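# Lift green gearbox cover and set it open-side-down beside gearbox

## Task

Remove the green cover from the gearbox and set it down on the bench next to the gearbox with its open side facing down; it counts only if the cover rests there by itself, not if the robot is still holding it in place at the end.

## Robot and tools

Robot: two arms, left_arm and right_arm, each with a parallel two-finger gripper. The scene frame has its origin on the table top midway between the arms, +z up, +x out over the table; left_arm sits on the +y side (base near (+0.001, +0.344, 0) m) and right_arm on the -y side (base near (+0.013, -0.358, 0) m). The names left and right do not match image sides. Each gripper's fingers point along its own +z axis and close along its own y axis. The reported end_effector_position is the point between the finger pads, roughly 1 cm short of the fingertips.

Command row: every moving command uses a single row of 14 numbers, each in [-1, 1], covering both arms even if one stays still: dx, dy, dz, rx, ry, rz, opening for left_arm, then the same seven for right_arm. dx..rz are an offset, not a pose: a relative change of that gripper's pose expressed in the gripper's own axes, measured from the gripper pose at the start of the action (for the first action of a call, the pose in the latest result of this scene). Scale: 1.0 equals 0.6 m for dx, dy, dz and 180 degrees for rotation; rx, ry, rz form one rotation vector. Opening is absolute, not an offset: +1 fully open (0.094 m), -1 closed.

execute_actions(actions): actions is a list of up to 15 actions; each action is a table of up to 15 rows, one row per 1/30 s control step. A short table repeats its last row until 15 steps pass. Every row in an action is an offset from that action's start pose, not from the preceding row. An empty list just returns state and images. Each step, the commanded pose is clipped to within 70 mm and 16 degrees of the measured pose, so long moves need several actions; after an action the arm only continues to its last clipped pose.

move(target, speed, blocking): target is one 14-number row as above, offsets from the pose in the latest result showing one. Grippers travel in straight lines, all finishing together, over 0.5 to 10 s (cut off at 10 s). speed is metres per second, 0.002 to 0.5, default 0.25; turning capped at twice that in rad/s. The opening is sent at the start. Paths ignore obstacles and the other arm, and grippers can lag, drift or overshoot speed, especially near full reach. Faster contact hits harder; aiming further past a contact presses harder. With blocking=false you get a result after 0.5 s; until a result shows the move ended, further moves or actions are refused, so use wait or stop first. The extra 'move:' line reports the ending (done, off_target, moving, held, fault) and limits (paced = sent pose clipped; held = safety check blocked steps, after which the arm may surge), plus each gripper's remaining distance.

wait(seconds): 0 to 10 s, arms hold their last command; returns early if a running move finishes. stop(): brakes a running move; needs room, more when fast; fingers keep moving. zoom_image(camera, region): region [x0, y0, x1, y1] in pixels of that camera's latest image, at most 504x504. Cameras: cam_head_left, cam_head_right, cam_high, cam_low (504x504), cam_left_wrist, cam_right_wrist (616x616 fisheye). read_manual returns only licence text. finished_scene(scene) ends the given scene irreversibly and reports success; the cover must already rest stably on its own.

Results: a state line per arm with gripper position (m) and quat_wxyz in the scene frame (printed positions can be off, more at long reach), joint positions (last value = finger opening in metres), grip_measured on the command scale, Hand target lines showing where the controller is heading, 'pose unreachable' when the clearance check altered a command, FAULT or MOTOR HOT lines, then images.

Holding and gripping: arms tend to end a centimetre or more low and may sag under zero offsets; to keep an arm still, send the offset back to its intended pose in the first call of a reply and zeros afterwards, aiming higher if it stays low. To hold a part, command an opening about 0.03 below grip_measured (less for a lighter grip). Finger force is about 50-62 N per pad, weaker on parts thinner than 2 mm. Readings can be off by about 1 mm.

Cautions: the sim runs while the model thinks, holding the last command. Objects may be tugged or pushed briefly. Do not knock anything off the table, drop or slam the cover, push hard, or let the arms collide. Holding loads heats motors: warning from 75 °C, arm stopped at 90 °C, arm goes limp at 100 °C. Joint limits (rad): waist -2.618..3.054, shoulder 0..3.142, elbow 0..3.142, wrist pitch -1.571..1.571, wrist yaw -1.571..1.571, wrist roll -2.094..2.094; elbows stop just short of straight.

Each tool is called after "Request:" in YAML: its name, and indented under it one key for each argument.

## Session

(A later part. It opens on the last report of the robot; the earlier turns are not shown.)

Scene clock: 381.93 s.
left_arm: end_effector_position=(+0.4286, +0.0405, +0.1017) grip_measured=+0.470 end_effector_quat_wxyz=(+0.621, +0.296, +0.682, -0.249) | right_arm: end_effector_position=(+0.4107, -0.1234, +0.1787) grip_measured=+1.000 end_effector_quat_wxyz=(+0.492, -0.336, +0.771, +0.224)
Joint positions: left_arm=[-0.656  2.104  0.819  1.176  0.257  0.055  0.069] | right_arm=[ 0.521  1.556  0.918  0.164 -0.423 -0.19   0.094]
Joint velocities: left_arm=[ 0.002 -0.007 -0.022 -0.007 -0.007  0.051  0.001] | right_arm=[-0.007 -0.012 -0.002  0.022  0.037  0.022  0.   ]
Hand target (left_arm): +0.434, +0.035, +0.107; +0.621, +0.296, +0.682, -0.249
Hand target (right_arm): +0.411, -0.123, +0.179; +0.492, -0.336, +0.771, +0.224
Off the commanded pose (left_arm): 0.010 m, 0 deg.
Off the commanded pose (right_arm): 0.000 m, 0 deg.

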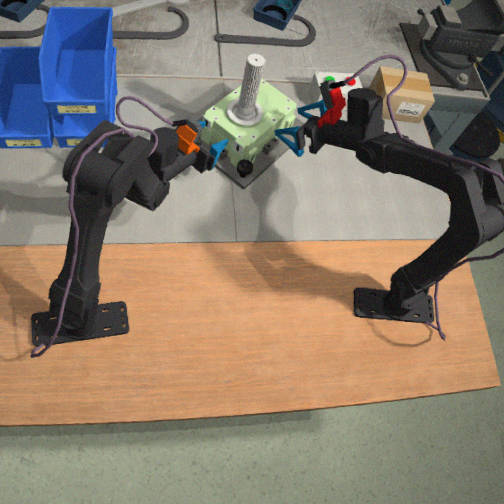

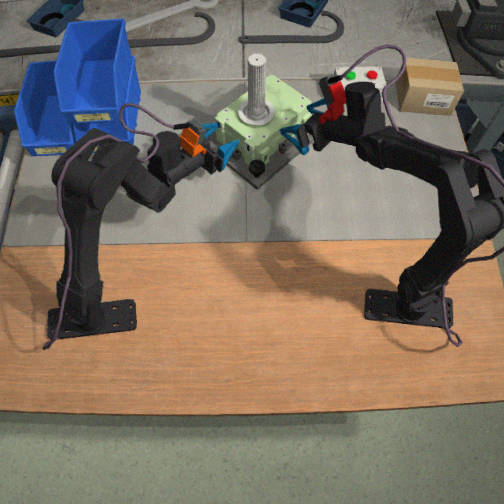

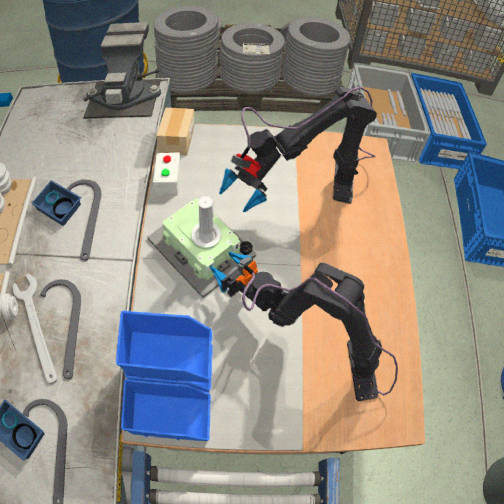

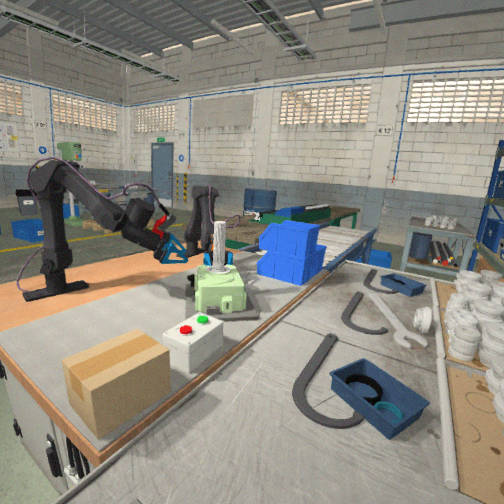

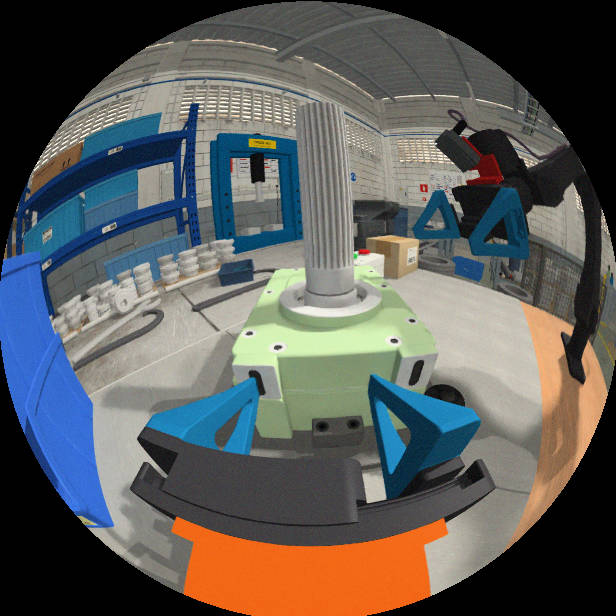

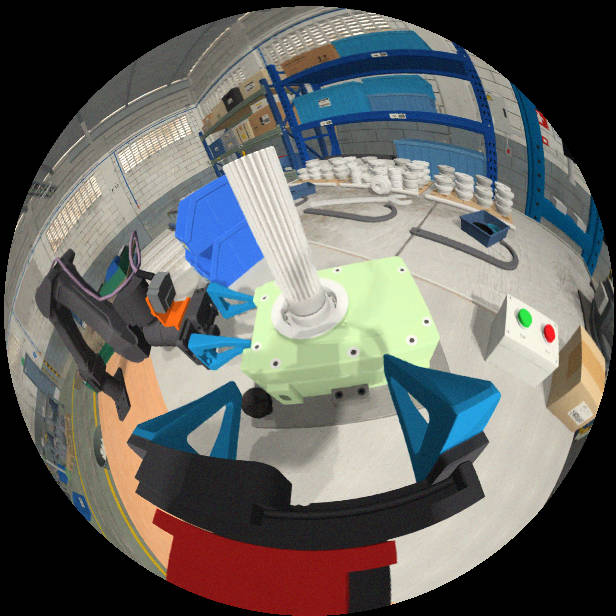

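Request:
execute_actions:
  actions:
    - [[-0.05,0,0,0,0,0,0.468,0,0,0,0,0,0,1],[-0.05,0,0,0,0,0,0.468,0,0,0,0,0,0,1],[-0.05,0,0,0,0,0,0.468,0,0,0,0,0,0,1],[-0.009,0,0.004,0,0,0,0.468,0,0,0,0,0,0,1]]

Scene clock: 382.73 s.
left_arm: end_effector_position=(+0.4295, +0.0401, +0.1221) grip_measured=+0.470 end_effector_quat_wxyz=(+0.634, +0.294, +0.670, -0.251) | right_arm: end_effector_position=(+0.4107, -0.1234, +0.1787) grip_measured=+1.000 end_effector_quat_wxyz=(+0.492, -0.336, +0.771, +0.224)
Joint positions: left_arm=[-0.656  2.059  0.823  1.162  0.257  0.055  0.069] | right_arm=[ 0.521  1.556  0.918  0.164 -0.423 -0.19   0.094]
Joint velocities: left_arm=[ 0.017 -0.002 -0.007 -0.007 -0.007 -0.051  0.001] | right_arm=[-0.007 -0.007  0.027  0.022 -0.007  0.007  0.   ]
Hand target (left_arm): +0.430, +0.039, +0.107; +0.621, +0.296, +0.682, -0.249
Hand target (right_arm): +0.411, -0.123, +0.179; +0.492, -0.336, +0.771, +0.224
Off the commanded pose (left_arm): 0.016 m, 2 deg.
Off the commanded pose (right_arm): 0.000 m, 0 deg.

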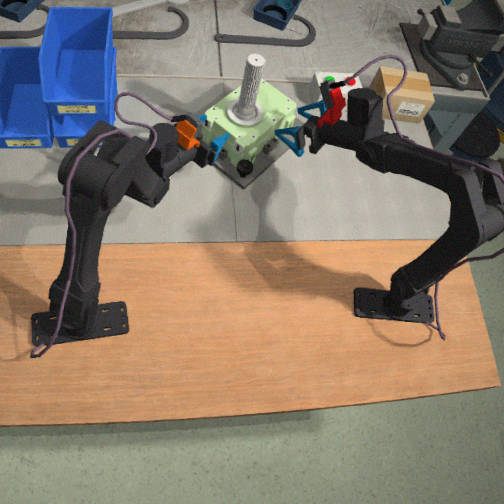

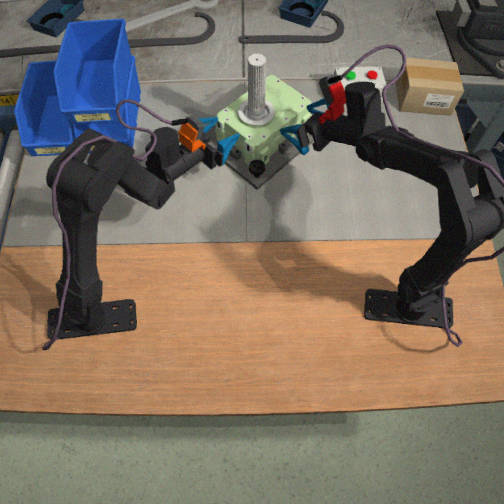

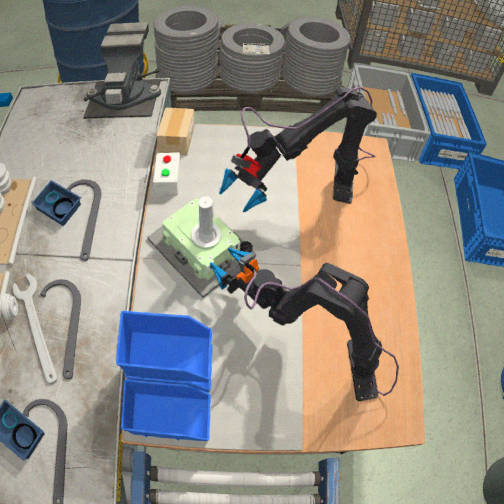

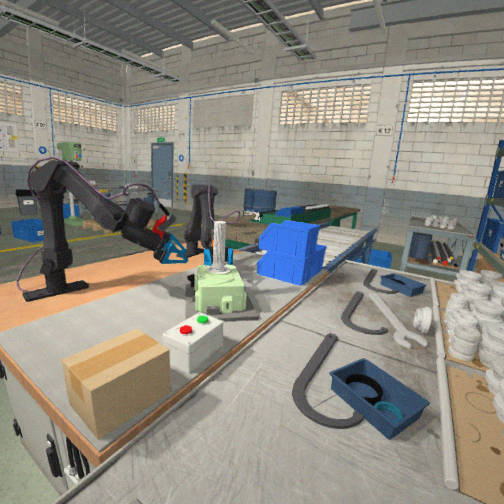

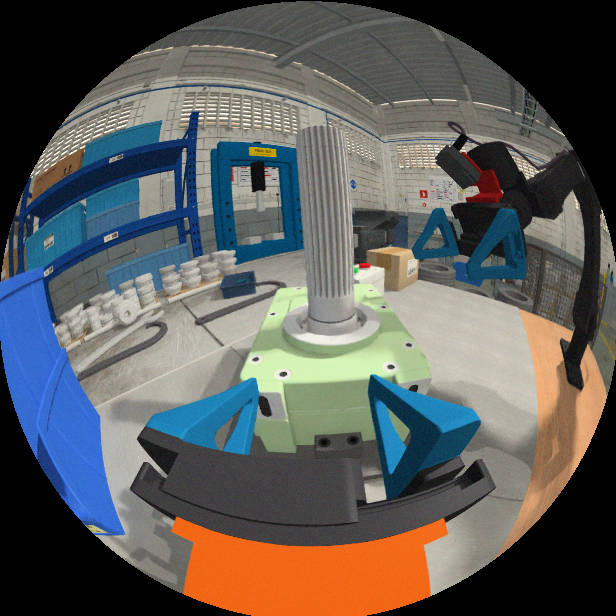

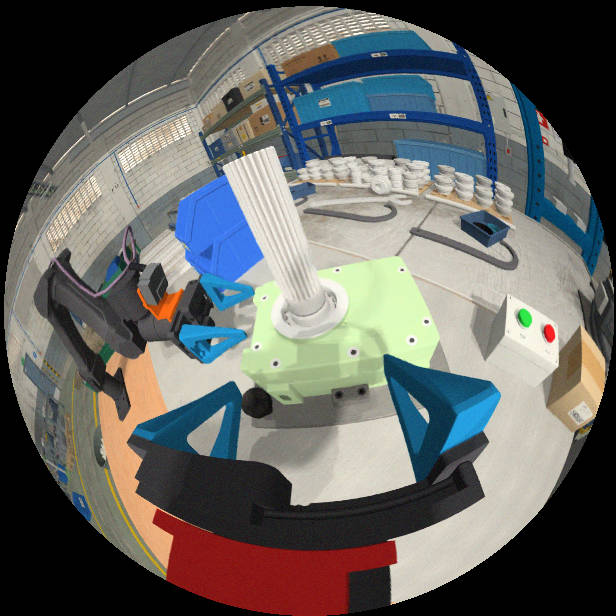

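Request:
zoom_image:
  camera: "cam_left_wrist"
  region: [220, 330, 440, 470]

Region (220, 330, 440, 470) of cam_left_wrist's 616x616 image, scaled by 2.291, with more detail than that image has; it fills the top 321 rows of this view, and the rest is white.

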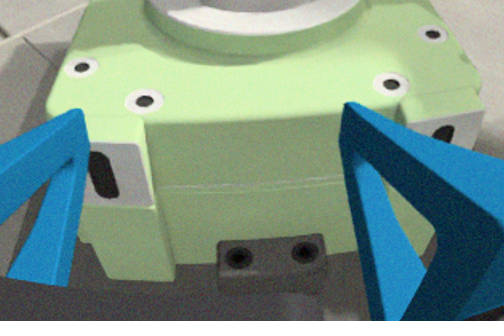

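Request:
move:
  target: [0.0261,-0.0239,-0.0100,0.0042,0.0108,-0.0113,1.0,0,0,0,0,0,0,1]
  speed: 0.04

Scene clock: 386.23 s.
left_arm: end_effector_position=(+0.4198, +0.0371, +0.1150) grip_measured=+1.000 end_effector_quat_wxyz=(+0.625, +0.291, +0.677, -0.260) | right_arm: end_effector_position=(+0.4107, -0.1234, +0.1787) grip_measured=+1.000 end_effector_quat_wxyz=(+0.492, -0.336, +0.771, +0.224)
Joint positions: left_arm=[-0.673  2.059  0.795  1.177  0.25   0.033  0.094] | right_arm=[ 0.521  1.556  0.918  0.164 -0.423 -0.19   0.094]
Joint velocities: left_arm=[-0.012 -0.002  0.012 -0.007  0.037  0.007  0.   ] | right_arm=[ 0.002  0.022 -0.007 -0.022 -0.022 -0.022  0.   ]
Hand target (left_arm): +0.415, +0.036, +0.107; +0.616, +0.290, +0.685, -0.261
Hand target (right_arm): +0.411, -0.123, +0.179; +0.492, -0.336, +0.771, +0.224
Off the commanded pose (left_arm): 0.010 m, 1 deg.
Off the commanded pose (right_arm): 0.000 m, 0 deg.
move: done

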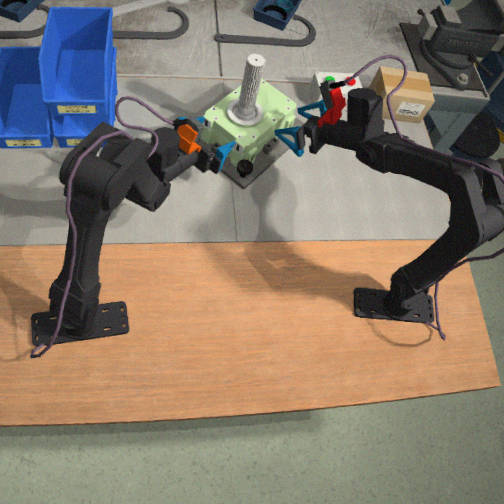

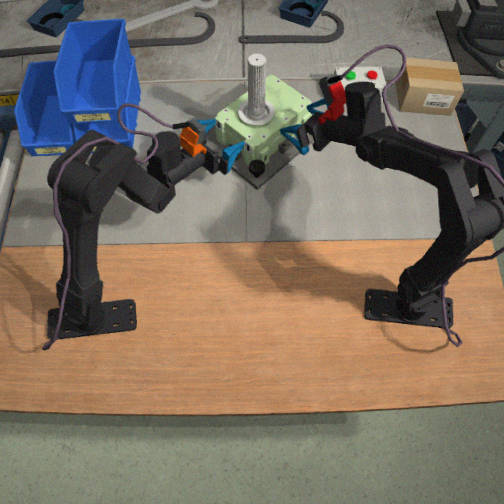

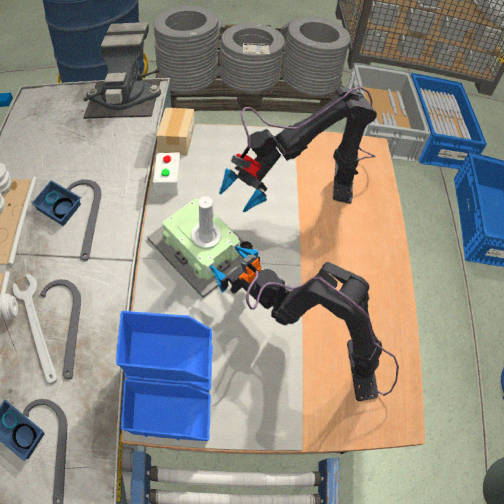

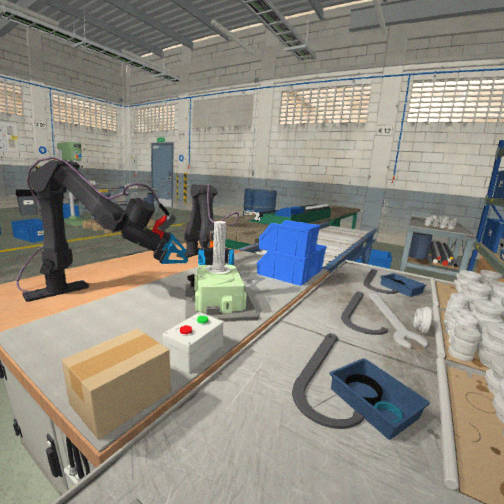

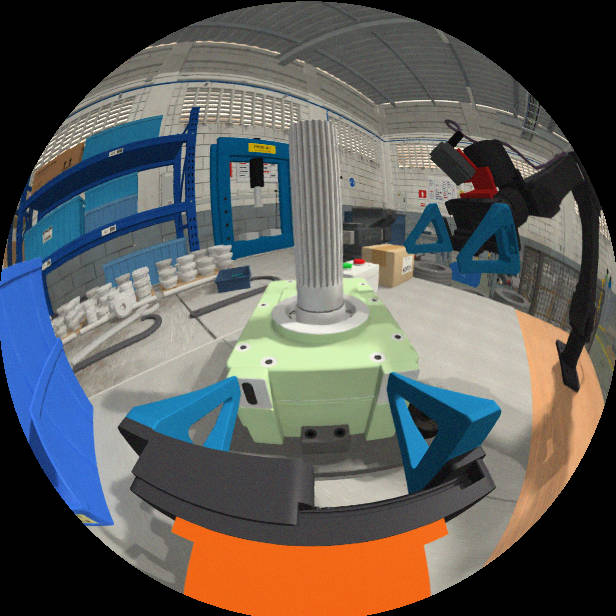

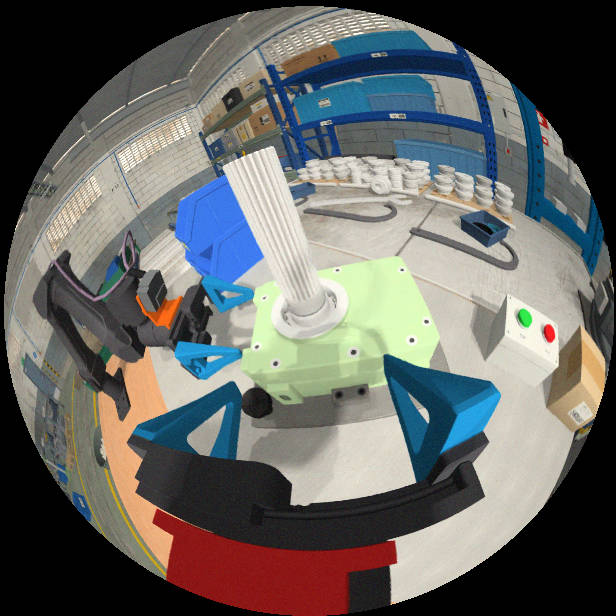

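Request:
zoom_image:
  camera: "cam_right_wrist"
  region: [220, 300, 460, 440]

Region (220, 300, 460, 440) of cam_right_wrist's 616x616 image, scaled by 2.100, with more detail than that image has; it fills the top 294 rows of this view, and the rest is white.

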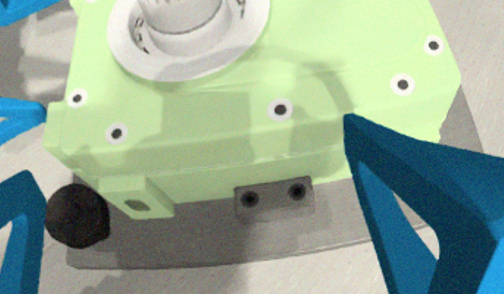

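Request:
execute_actions:
  actions:
    - [[0.025,-0.02,0,0,0,0,1.0,0,0,0,0,0,0,1],[0.025,-0.02,0,0,0,0,1.0,0,0,0,0,0,0,1],[0.025,-0.02,0,0,0,0,1.0,0,0,0,0,0,0,1],[0.025,-0.02,0,0,0,0,1.0,0,0,0,0,0,0,1],[0.025,-0.011,0,0,0,0,1.0,0,0,0,0,0,0,1]]

Scene clock: 388.67 s.
left_arm: end_effector_position=(+0.4161, +0.0313, +0.1114) grip_measured=+1.000 end_effector_quat_wxyz=(+0.633, +0.290, +0.668, -0.262) | right_arm: end_effector_position=(+0.4107, -0.1234, +0.1787) grip_measured=+1.000 end_effector_quat_wxyz=(+0.492, -0.336, +0.771, +0.224)
Joint positions: left_arm=[-0.691  2.094  0.791  1.239  0.235  0.032  0.094] | right_arm=[ 0.521  1.556  0.918  0.164 -0.423 -0.19   0.094]
Joint velocities: left_arm=[ 0.007  0.002  0.012  0.051 -0.022 -0.007  0.   ] | right_arm=[-0.007 -0.002  0.007 -0.051 -0.066 -0.022  0.   ]
Hand target (left_arm): +0.414, +0.034, +0.100; +0.625, +0.291, +0.677, -0.260
Hand target (right_arm): +0.411, -0.123, +0.179; +0.492, -0.336, +0.771, +0.224
Off the commanded pose (left_arm): 0.012 m, 1 deg.
Off the commanded pose (right_arm): 0.000 m, 0 deg.

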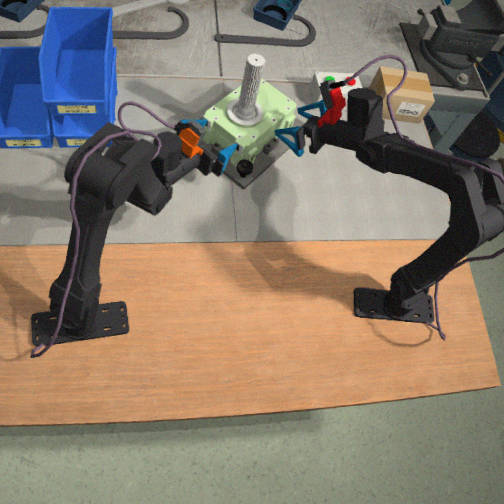

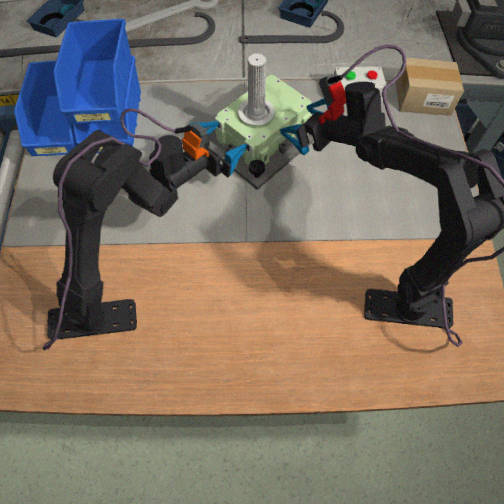

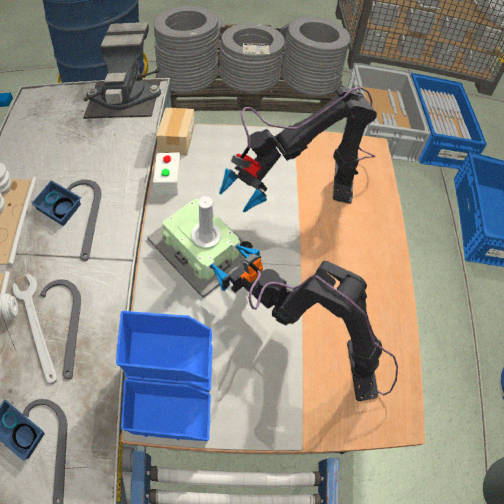

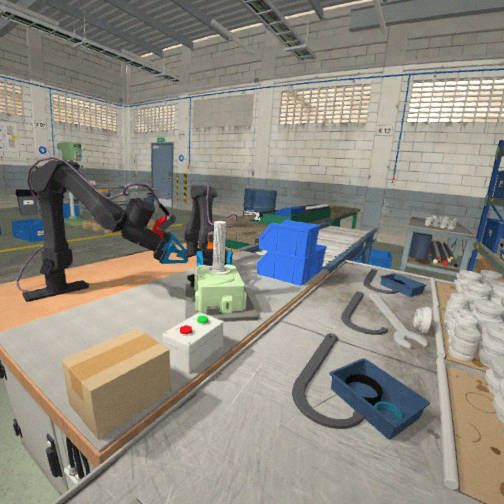

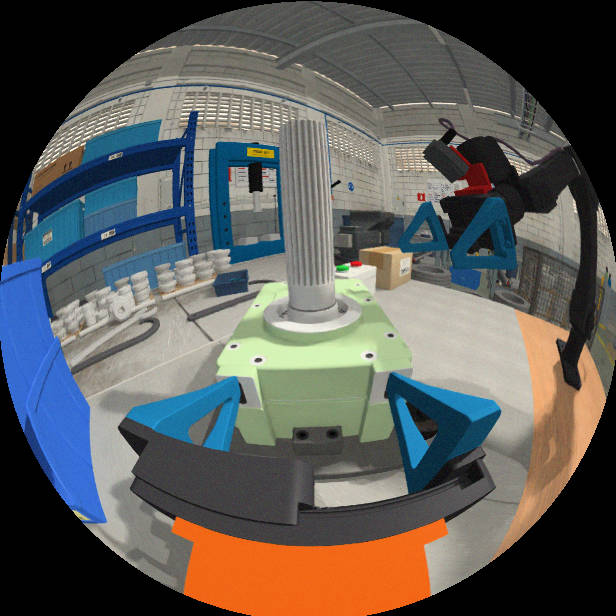

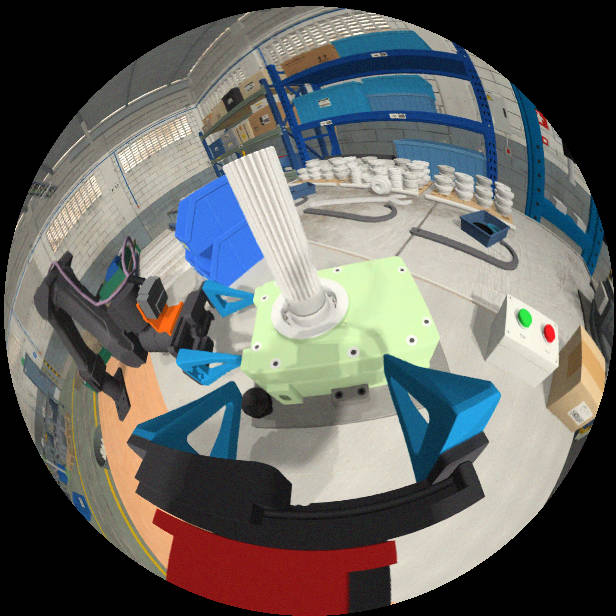

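Request:
zoom_image:
  camera: "cam_left_wrist"
  region: [200, 330, 440, 470]

Region (200, 330, 440, 470) of cam_left_wrist's 616x616 image, scaled by 2.100, with more detail than that image has; it fills the top 294 rows of this view, and the rest is white.

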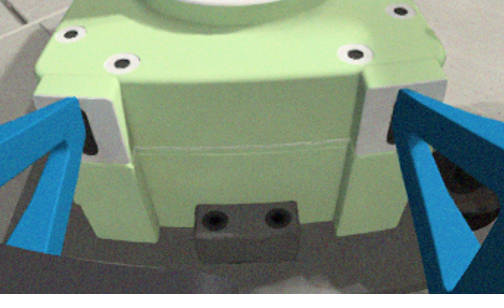

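Request:
execute_actions:
  actions:
    - [[0.006,0,0,0,0.010,-0.004,1.0,0,0,0,0,0,0,1]]

Scene clock: 389.90 s.
left_arm: end_effector_position=(+0.4158, +0.0315, +0.1065) grip_measured=+1.000 end_effector_quat_wxyz=(+0.625, +0.292, +0.675, -0.261) | right_arm: end_effector_position=(+0.4107, -0.1234, +0.1787) grip_measured=+1.000 end_effector_quat_wxyz=(+0.492, -0.336, +0.771, +0.224)
Joint positions: left_arm=[-0.691  2.094  0.791  1.219  0.235  0.032  0.094] | right_arm=[ 0.521  1.556  0.918  0.164 -0.423 -0.19   0.094]
Joint velocities: left_arm=[-0.007 -0.007 -0.017 -0.007  0.051  0.007  0.   ] | right_arm=[ 0.012 -0.002  0.012 -0.007 -0.037  0.007  0.   ]
Hand target (left_arm): +0.416, +0.032, +0.108; +0.621, +0.290, +0.680, -0.261
Hand target (right_arm): +0.411, -0.123, +0.179; +0.492, -0.336, +0.771, +0.224
Off the commanded pose (left_arm): 0.001 m, 1 deg.
Off the commanded pose (right_arm): 0.000 m, 0 deg.

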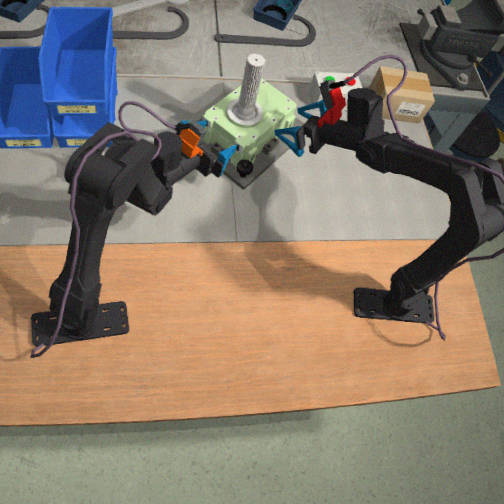

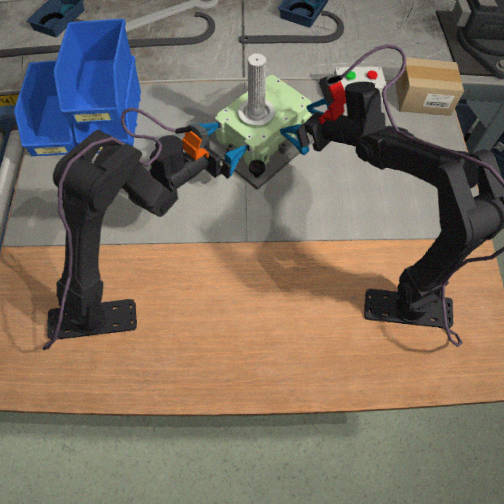

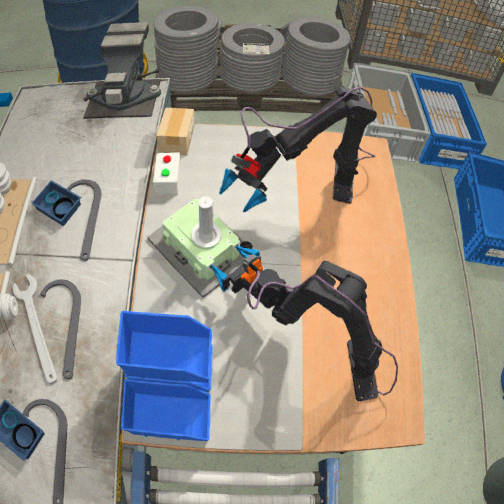

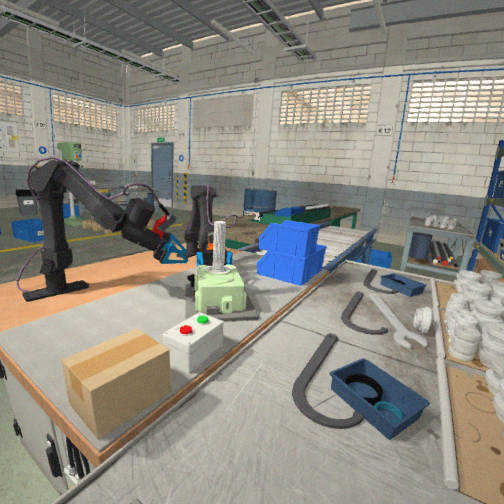

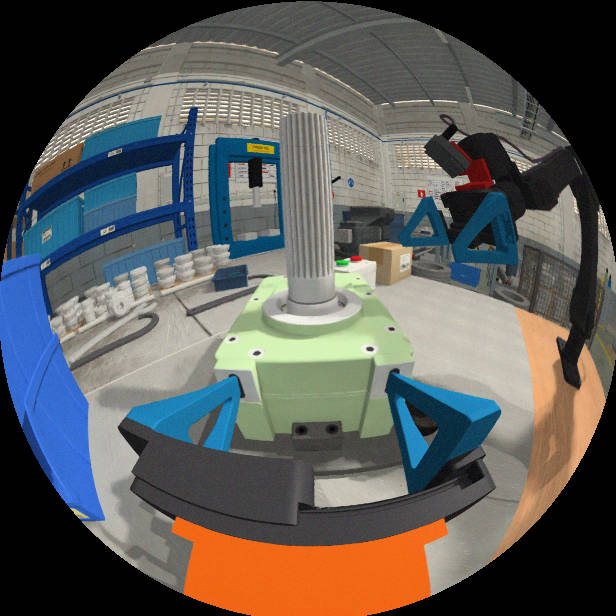

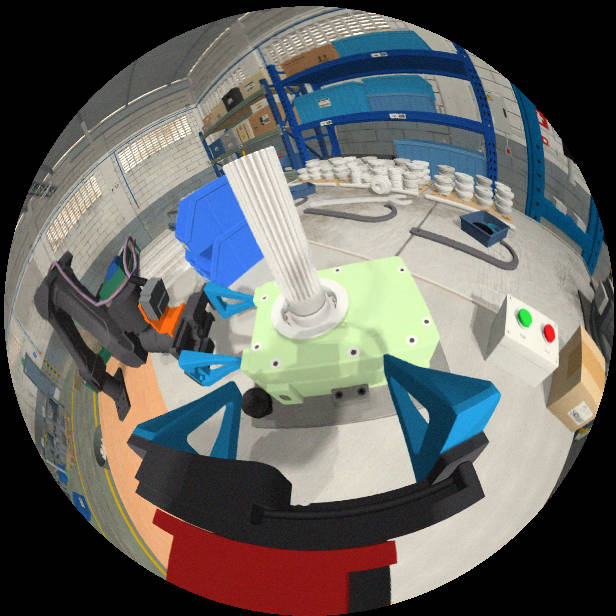

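Request:
zoom_image:
  camera: "cam_left_wrist"
  region: [200, 330, 440, 470]

Region (200, 330, 440, 470) of cam_left_wrist's 616x616 image, scaled by 2.100, with more detail than that image has; it fills the top 294 rows of this view, and the rest is white.

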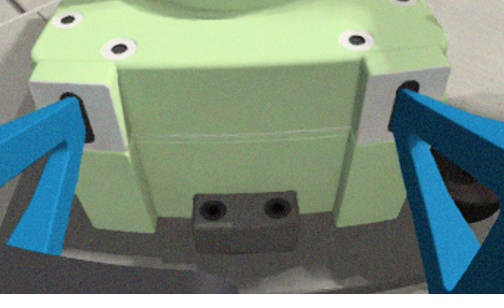

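Request:
execute_actions:
  actions:
    - [[-0.0016,0,0.020,0,0.003,0,1.0,0,0,0,0,0,0,1]]

Scene clock: 393.40 s.
left_arm: end_effector_position=(+0.4174, +0.0305, +0.1069) grip_measured=+1.000 end_effector_quat_wxyz=(+0.625, +0.292, +0.676, -0.261) | right_arm: end_effector_position=(+0.4107, -0.1234, +0.1787) grip_measured=+1.000 end_effector_quat_wxyz=(+0.492, -0.336, +0.771, +0.224)
Joint positions: left_arm=[-0.691  2.094  0.8    1.209  0.235  0.032  0.094] | right_arm=[ 0.521  1.556  0.918  0.164 -0.423 -0.19   0.094]
Joint velocities: left_arm=[ 0.007  0.007 -0.027  0.037  0.037 -0.022  0.   ] | right_arm=[-0.017  0.012 -0.022 -0.007 -0.022  0.022  0.   ]
Hand target (left_arm): +0.424, +0.023, +0.107; +0.623, +0.293, +0.678, -0.260
Hand target (right_arm): +0.411, -0.123, +0.179; +0.492, -0.336, +0.771, +0.224
Off the commanded pose (left_arm): 0.010 m, 0 deg.
Off the commanded pose (right_arm): 0.000 m, 0 deg.

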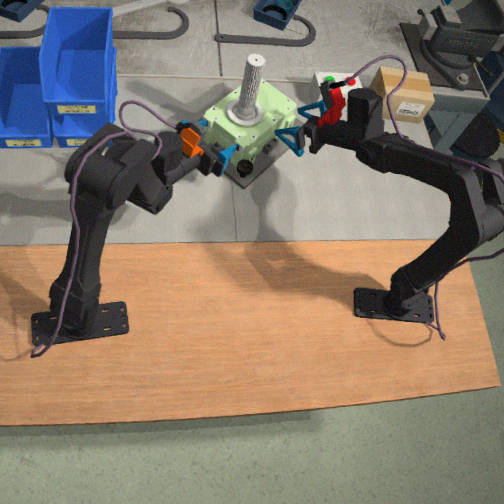

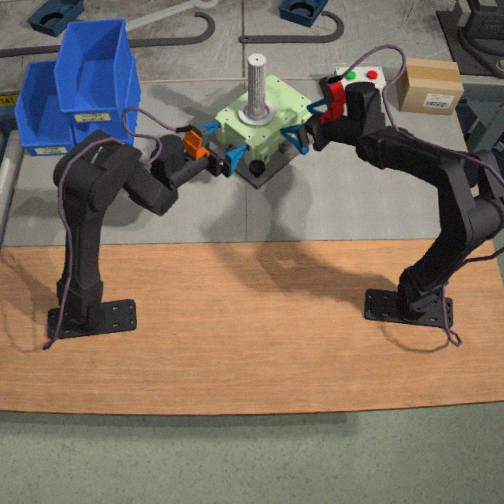

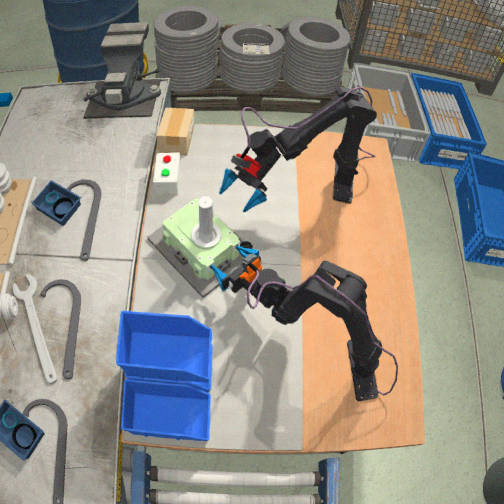

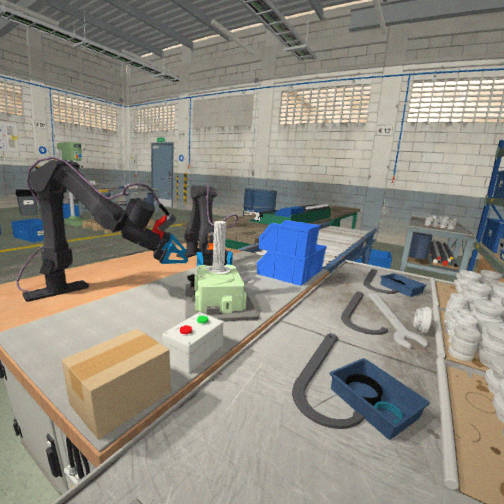

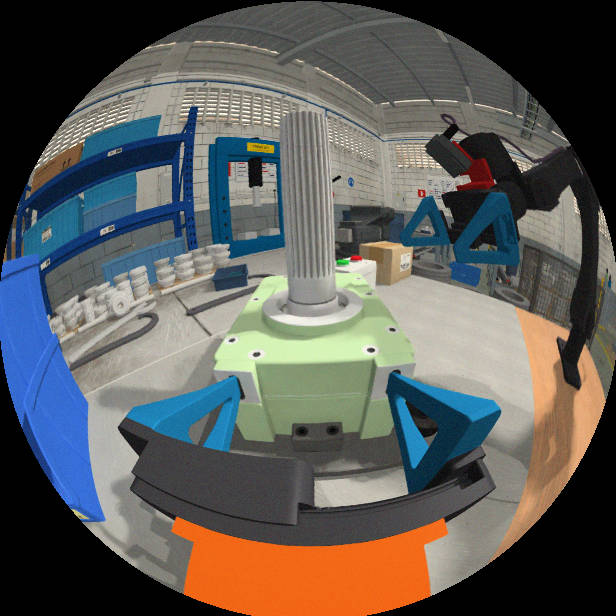

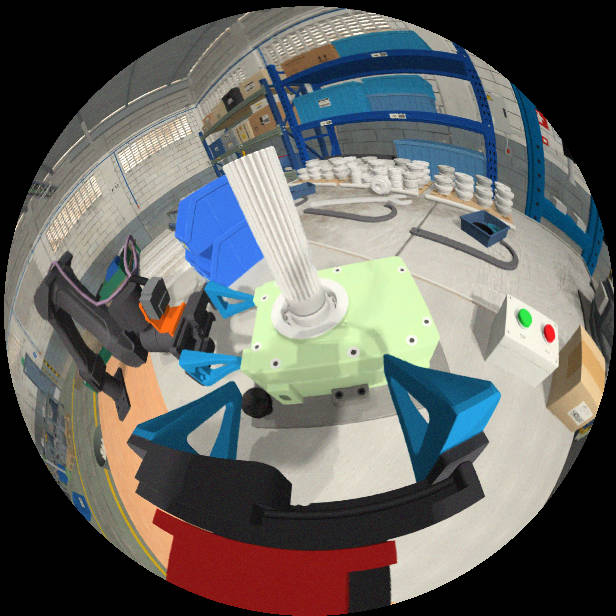

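Request:
execute_actions:
  actions:
    - [[-0.003,0,0.035,0,0,0,1.0,0,0,0,0,0,0,1]]

Request:
zoom_image:
  camera: "cam_left_wrist"
  region: [200, 330, 440, 470]

Scene clock: 394.10 s.
left_arm: end_effector_position=(+0.4177, +0.0300, +0.1069) grip_measured=+1.000 end_effector_quat_wxyz=(+0.625, +0.291, +0.676, -0.260) | right_arm: end_effector_position=(+0.4107, -0.1234, +0.1787) grip_measured=+1.000 end_effector_quat_wxyz=(+0.492, -0.336, +0.771, +0.224)
Joint positions: left_arm=[-0.693  2.096  0.802  1.209  0.232  0.032  0.094] | right_arm=[ 0.521  1.556  0.918  0.164 -0.423 -0.19   0.094]
Joint velocities: left_arm=[-0.002 -0.012 -0.002  0.022 -0.051  0.037  0.   ] | right_arm=[ 0.012 -0.002  0.012 -0.022 -0.022  0.007  0.   ]
Hand target (left_arm): +0.430, +0.016, +0.107; +0.625, +0.291, +0.676, -0.261
Hand target (right_arm): +0.411, -0.123, +0.179; +0.492, -0.336, +0.771, +0.224
Off the commanded pose (left_arm): 0.021 m, 0 deg.
Off the commanded pose (right_arm): 0.000 m, 0 deg.

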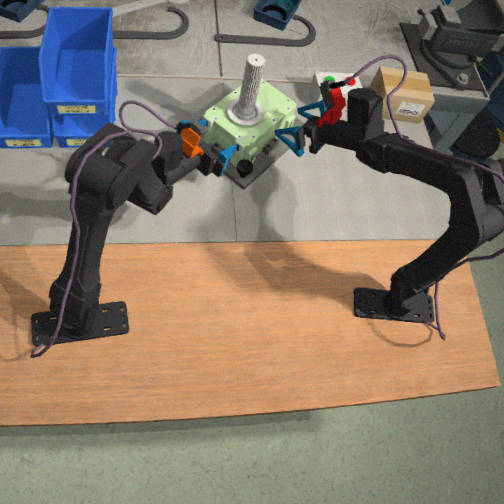

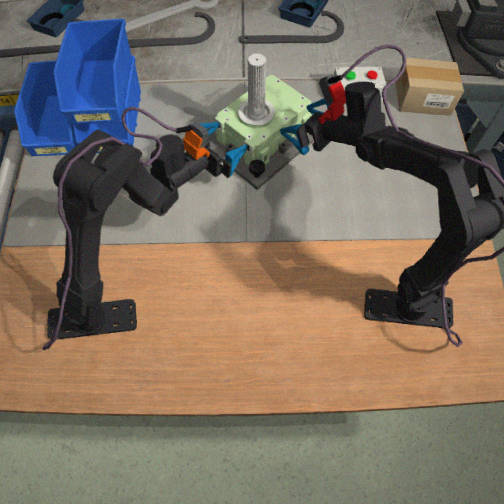

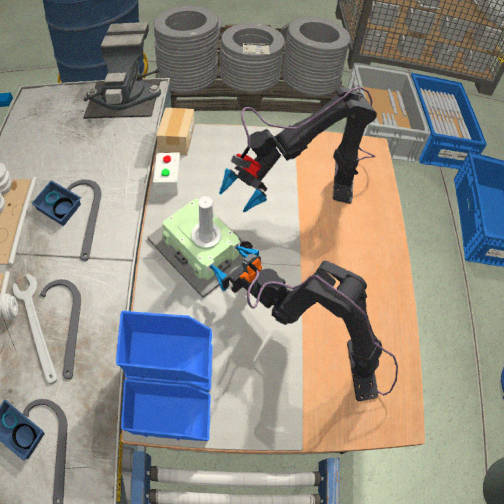

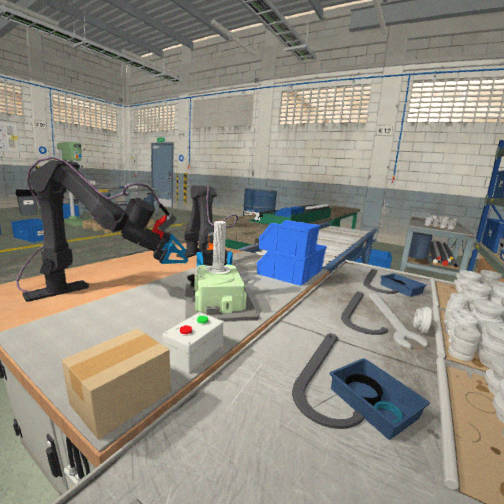

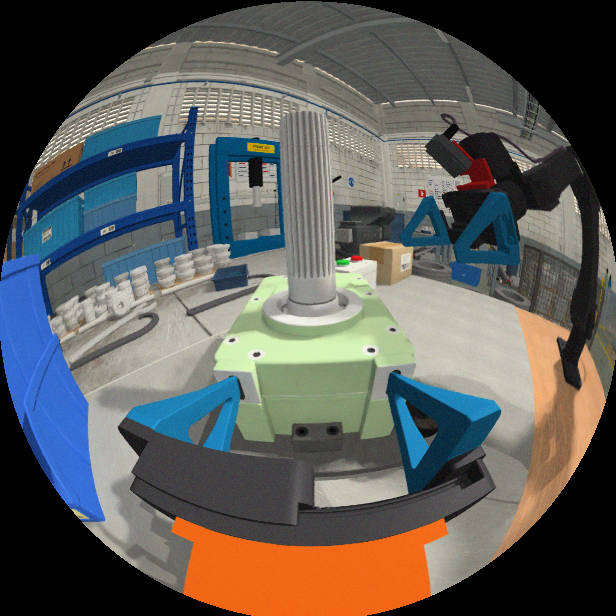

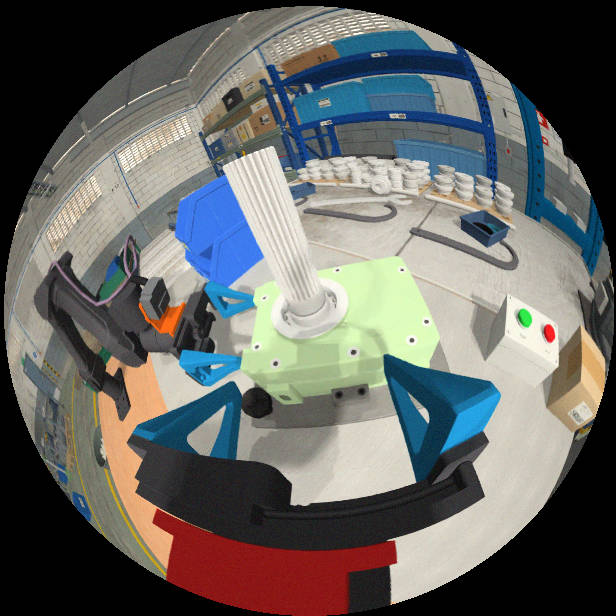

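Region (200, 330, 440, 470) of cam_left_wrist's 616x616 image, scaled by 2.100, with more detail than that image has; it fills the top 294 rows of this view, and the rest is white.

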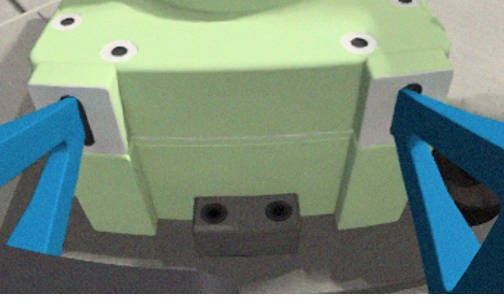

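Request:
execute_actions:
  actions:
    - [[-0.003,0,0.03,0,0,0,0.96,0,0,0,0,0,0,1]]
    - [[-0.003,0,0.03,0,0,0,0.93,0,0,0,0,0,0,1]]

Request:
zoom_image:
  camera: "cam_left_wrist"
  region: [200, 330, 440, 470]

Scene clock: 395.37 s.
left_arm: end_effector_position=(+0.4178, +0.0302, +0.1069) grip_measured=+0.934 end_effector_quat_wxyz=(+0.625, +0.291, +0.676, -0.260) | right_arm: end_effector_position=(+0.4107, -0.1234, +0.1787) grip_measured=+1.000 end_effector_quat_wxyz=(+0.492, -0.336, +0.771, +0.224)
Joint positions: left_arm=[-0.693  2.096  0.802  1.209  0.231  0.033  0.091] | right_arm=[ 0.521  1.556  0.918  0.164 -0.423 -0.19   0.094]
Joint velocities: left_arm=[-0.002  0.002  0.002  0.007  0.022 -0.037  0.001] | right_arm=[ 0.007 -0.007 -0.002  0.037 -0.081  0.007  0.   ]
Hand target (left_arm): +0.429, +0.018, +0.107; +0.626, +0.291, +0.676, -0.260
Hand target (right_arm): +0.411, -0.123, +0.179; +0.492, -0.336, +0.771, +0.224
Off the commanded pose (left_arm): 0.018 m, 0 deg.
Off the commanded pose (right_arm): 0.000 m, 0 deg.

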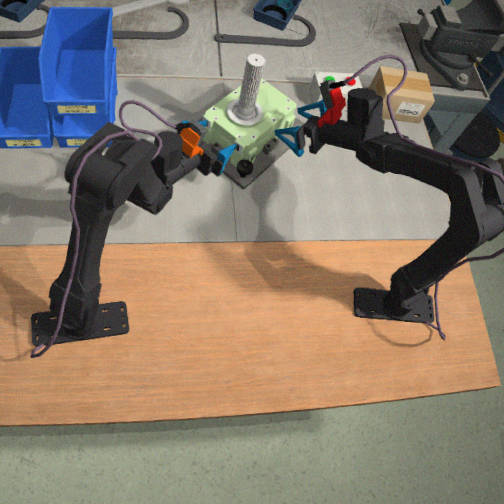

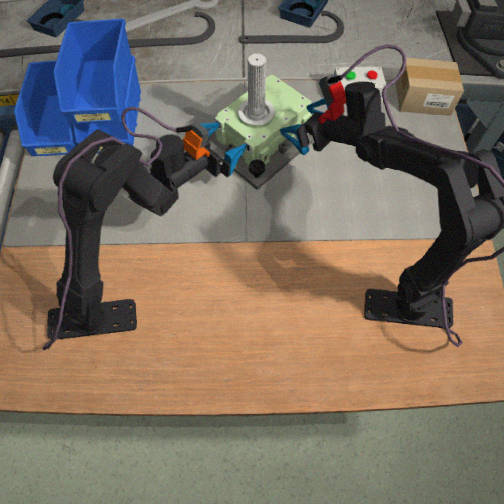

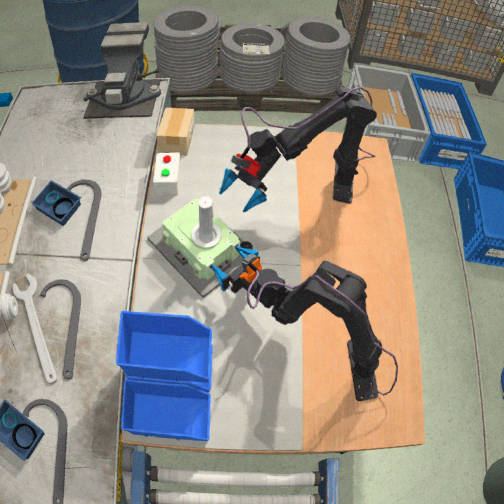

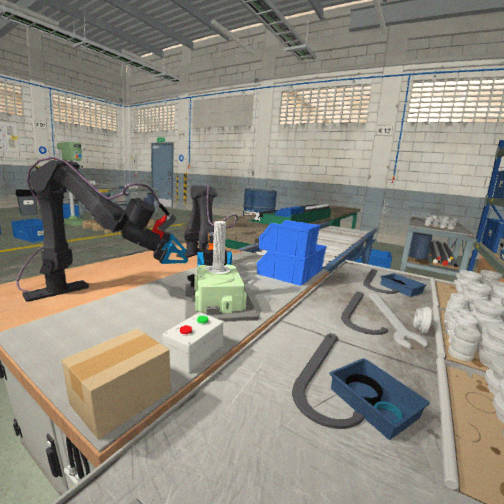

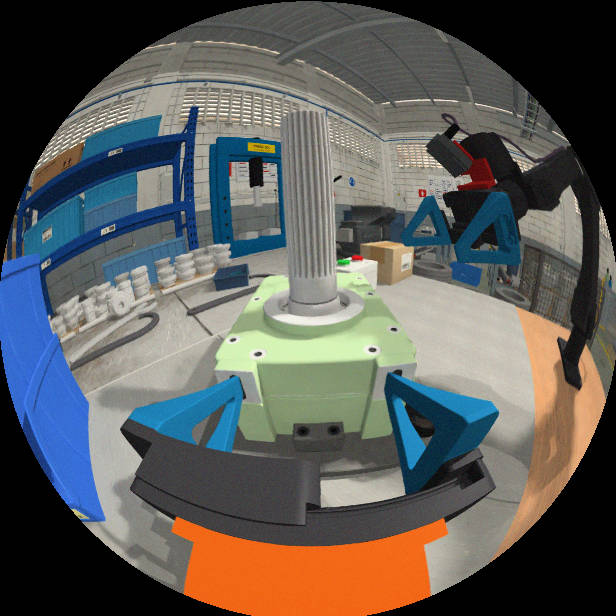

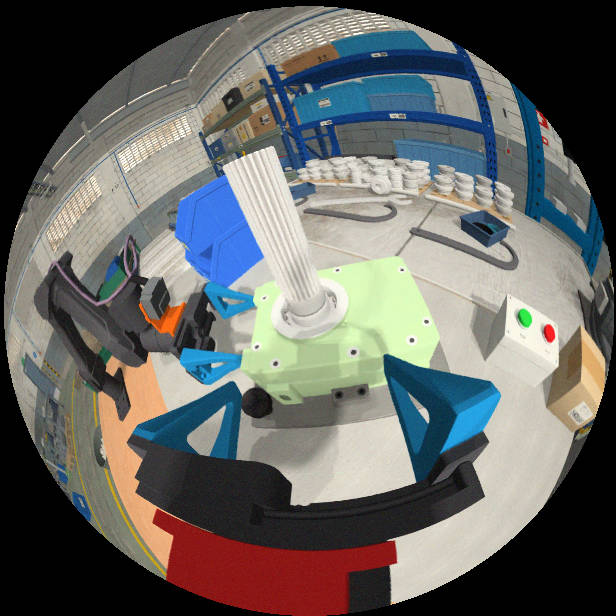

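Region (200, 330, 440, 470) of cam_left_wrist's 616x616 image, scaled by 2.100, with more detail than that image has; it fills the top 294 rows of this view, and the rest is white.

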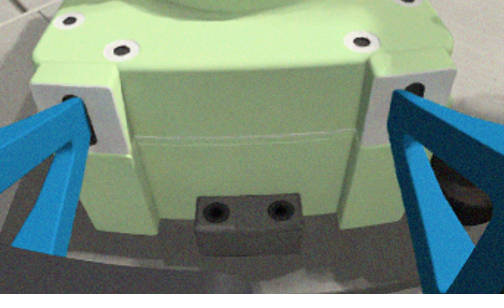

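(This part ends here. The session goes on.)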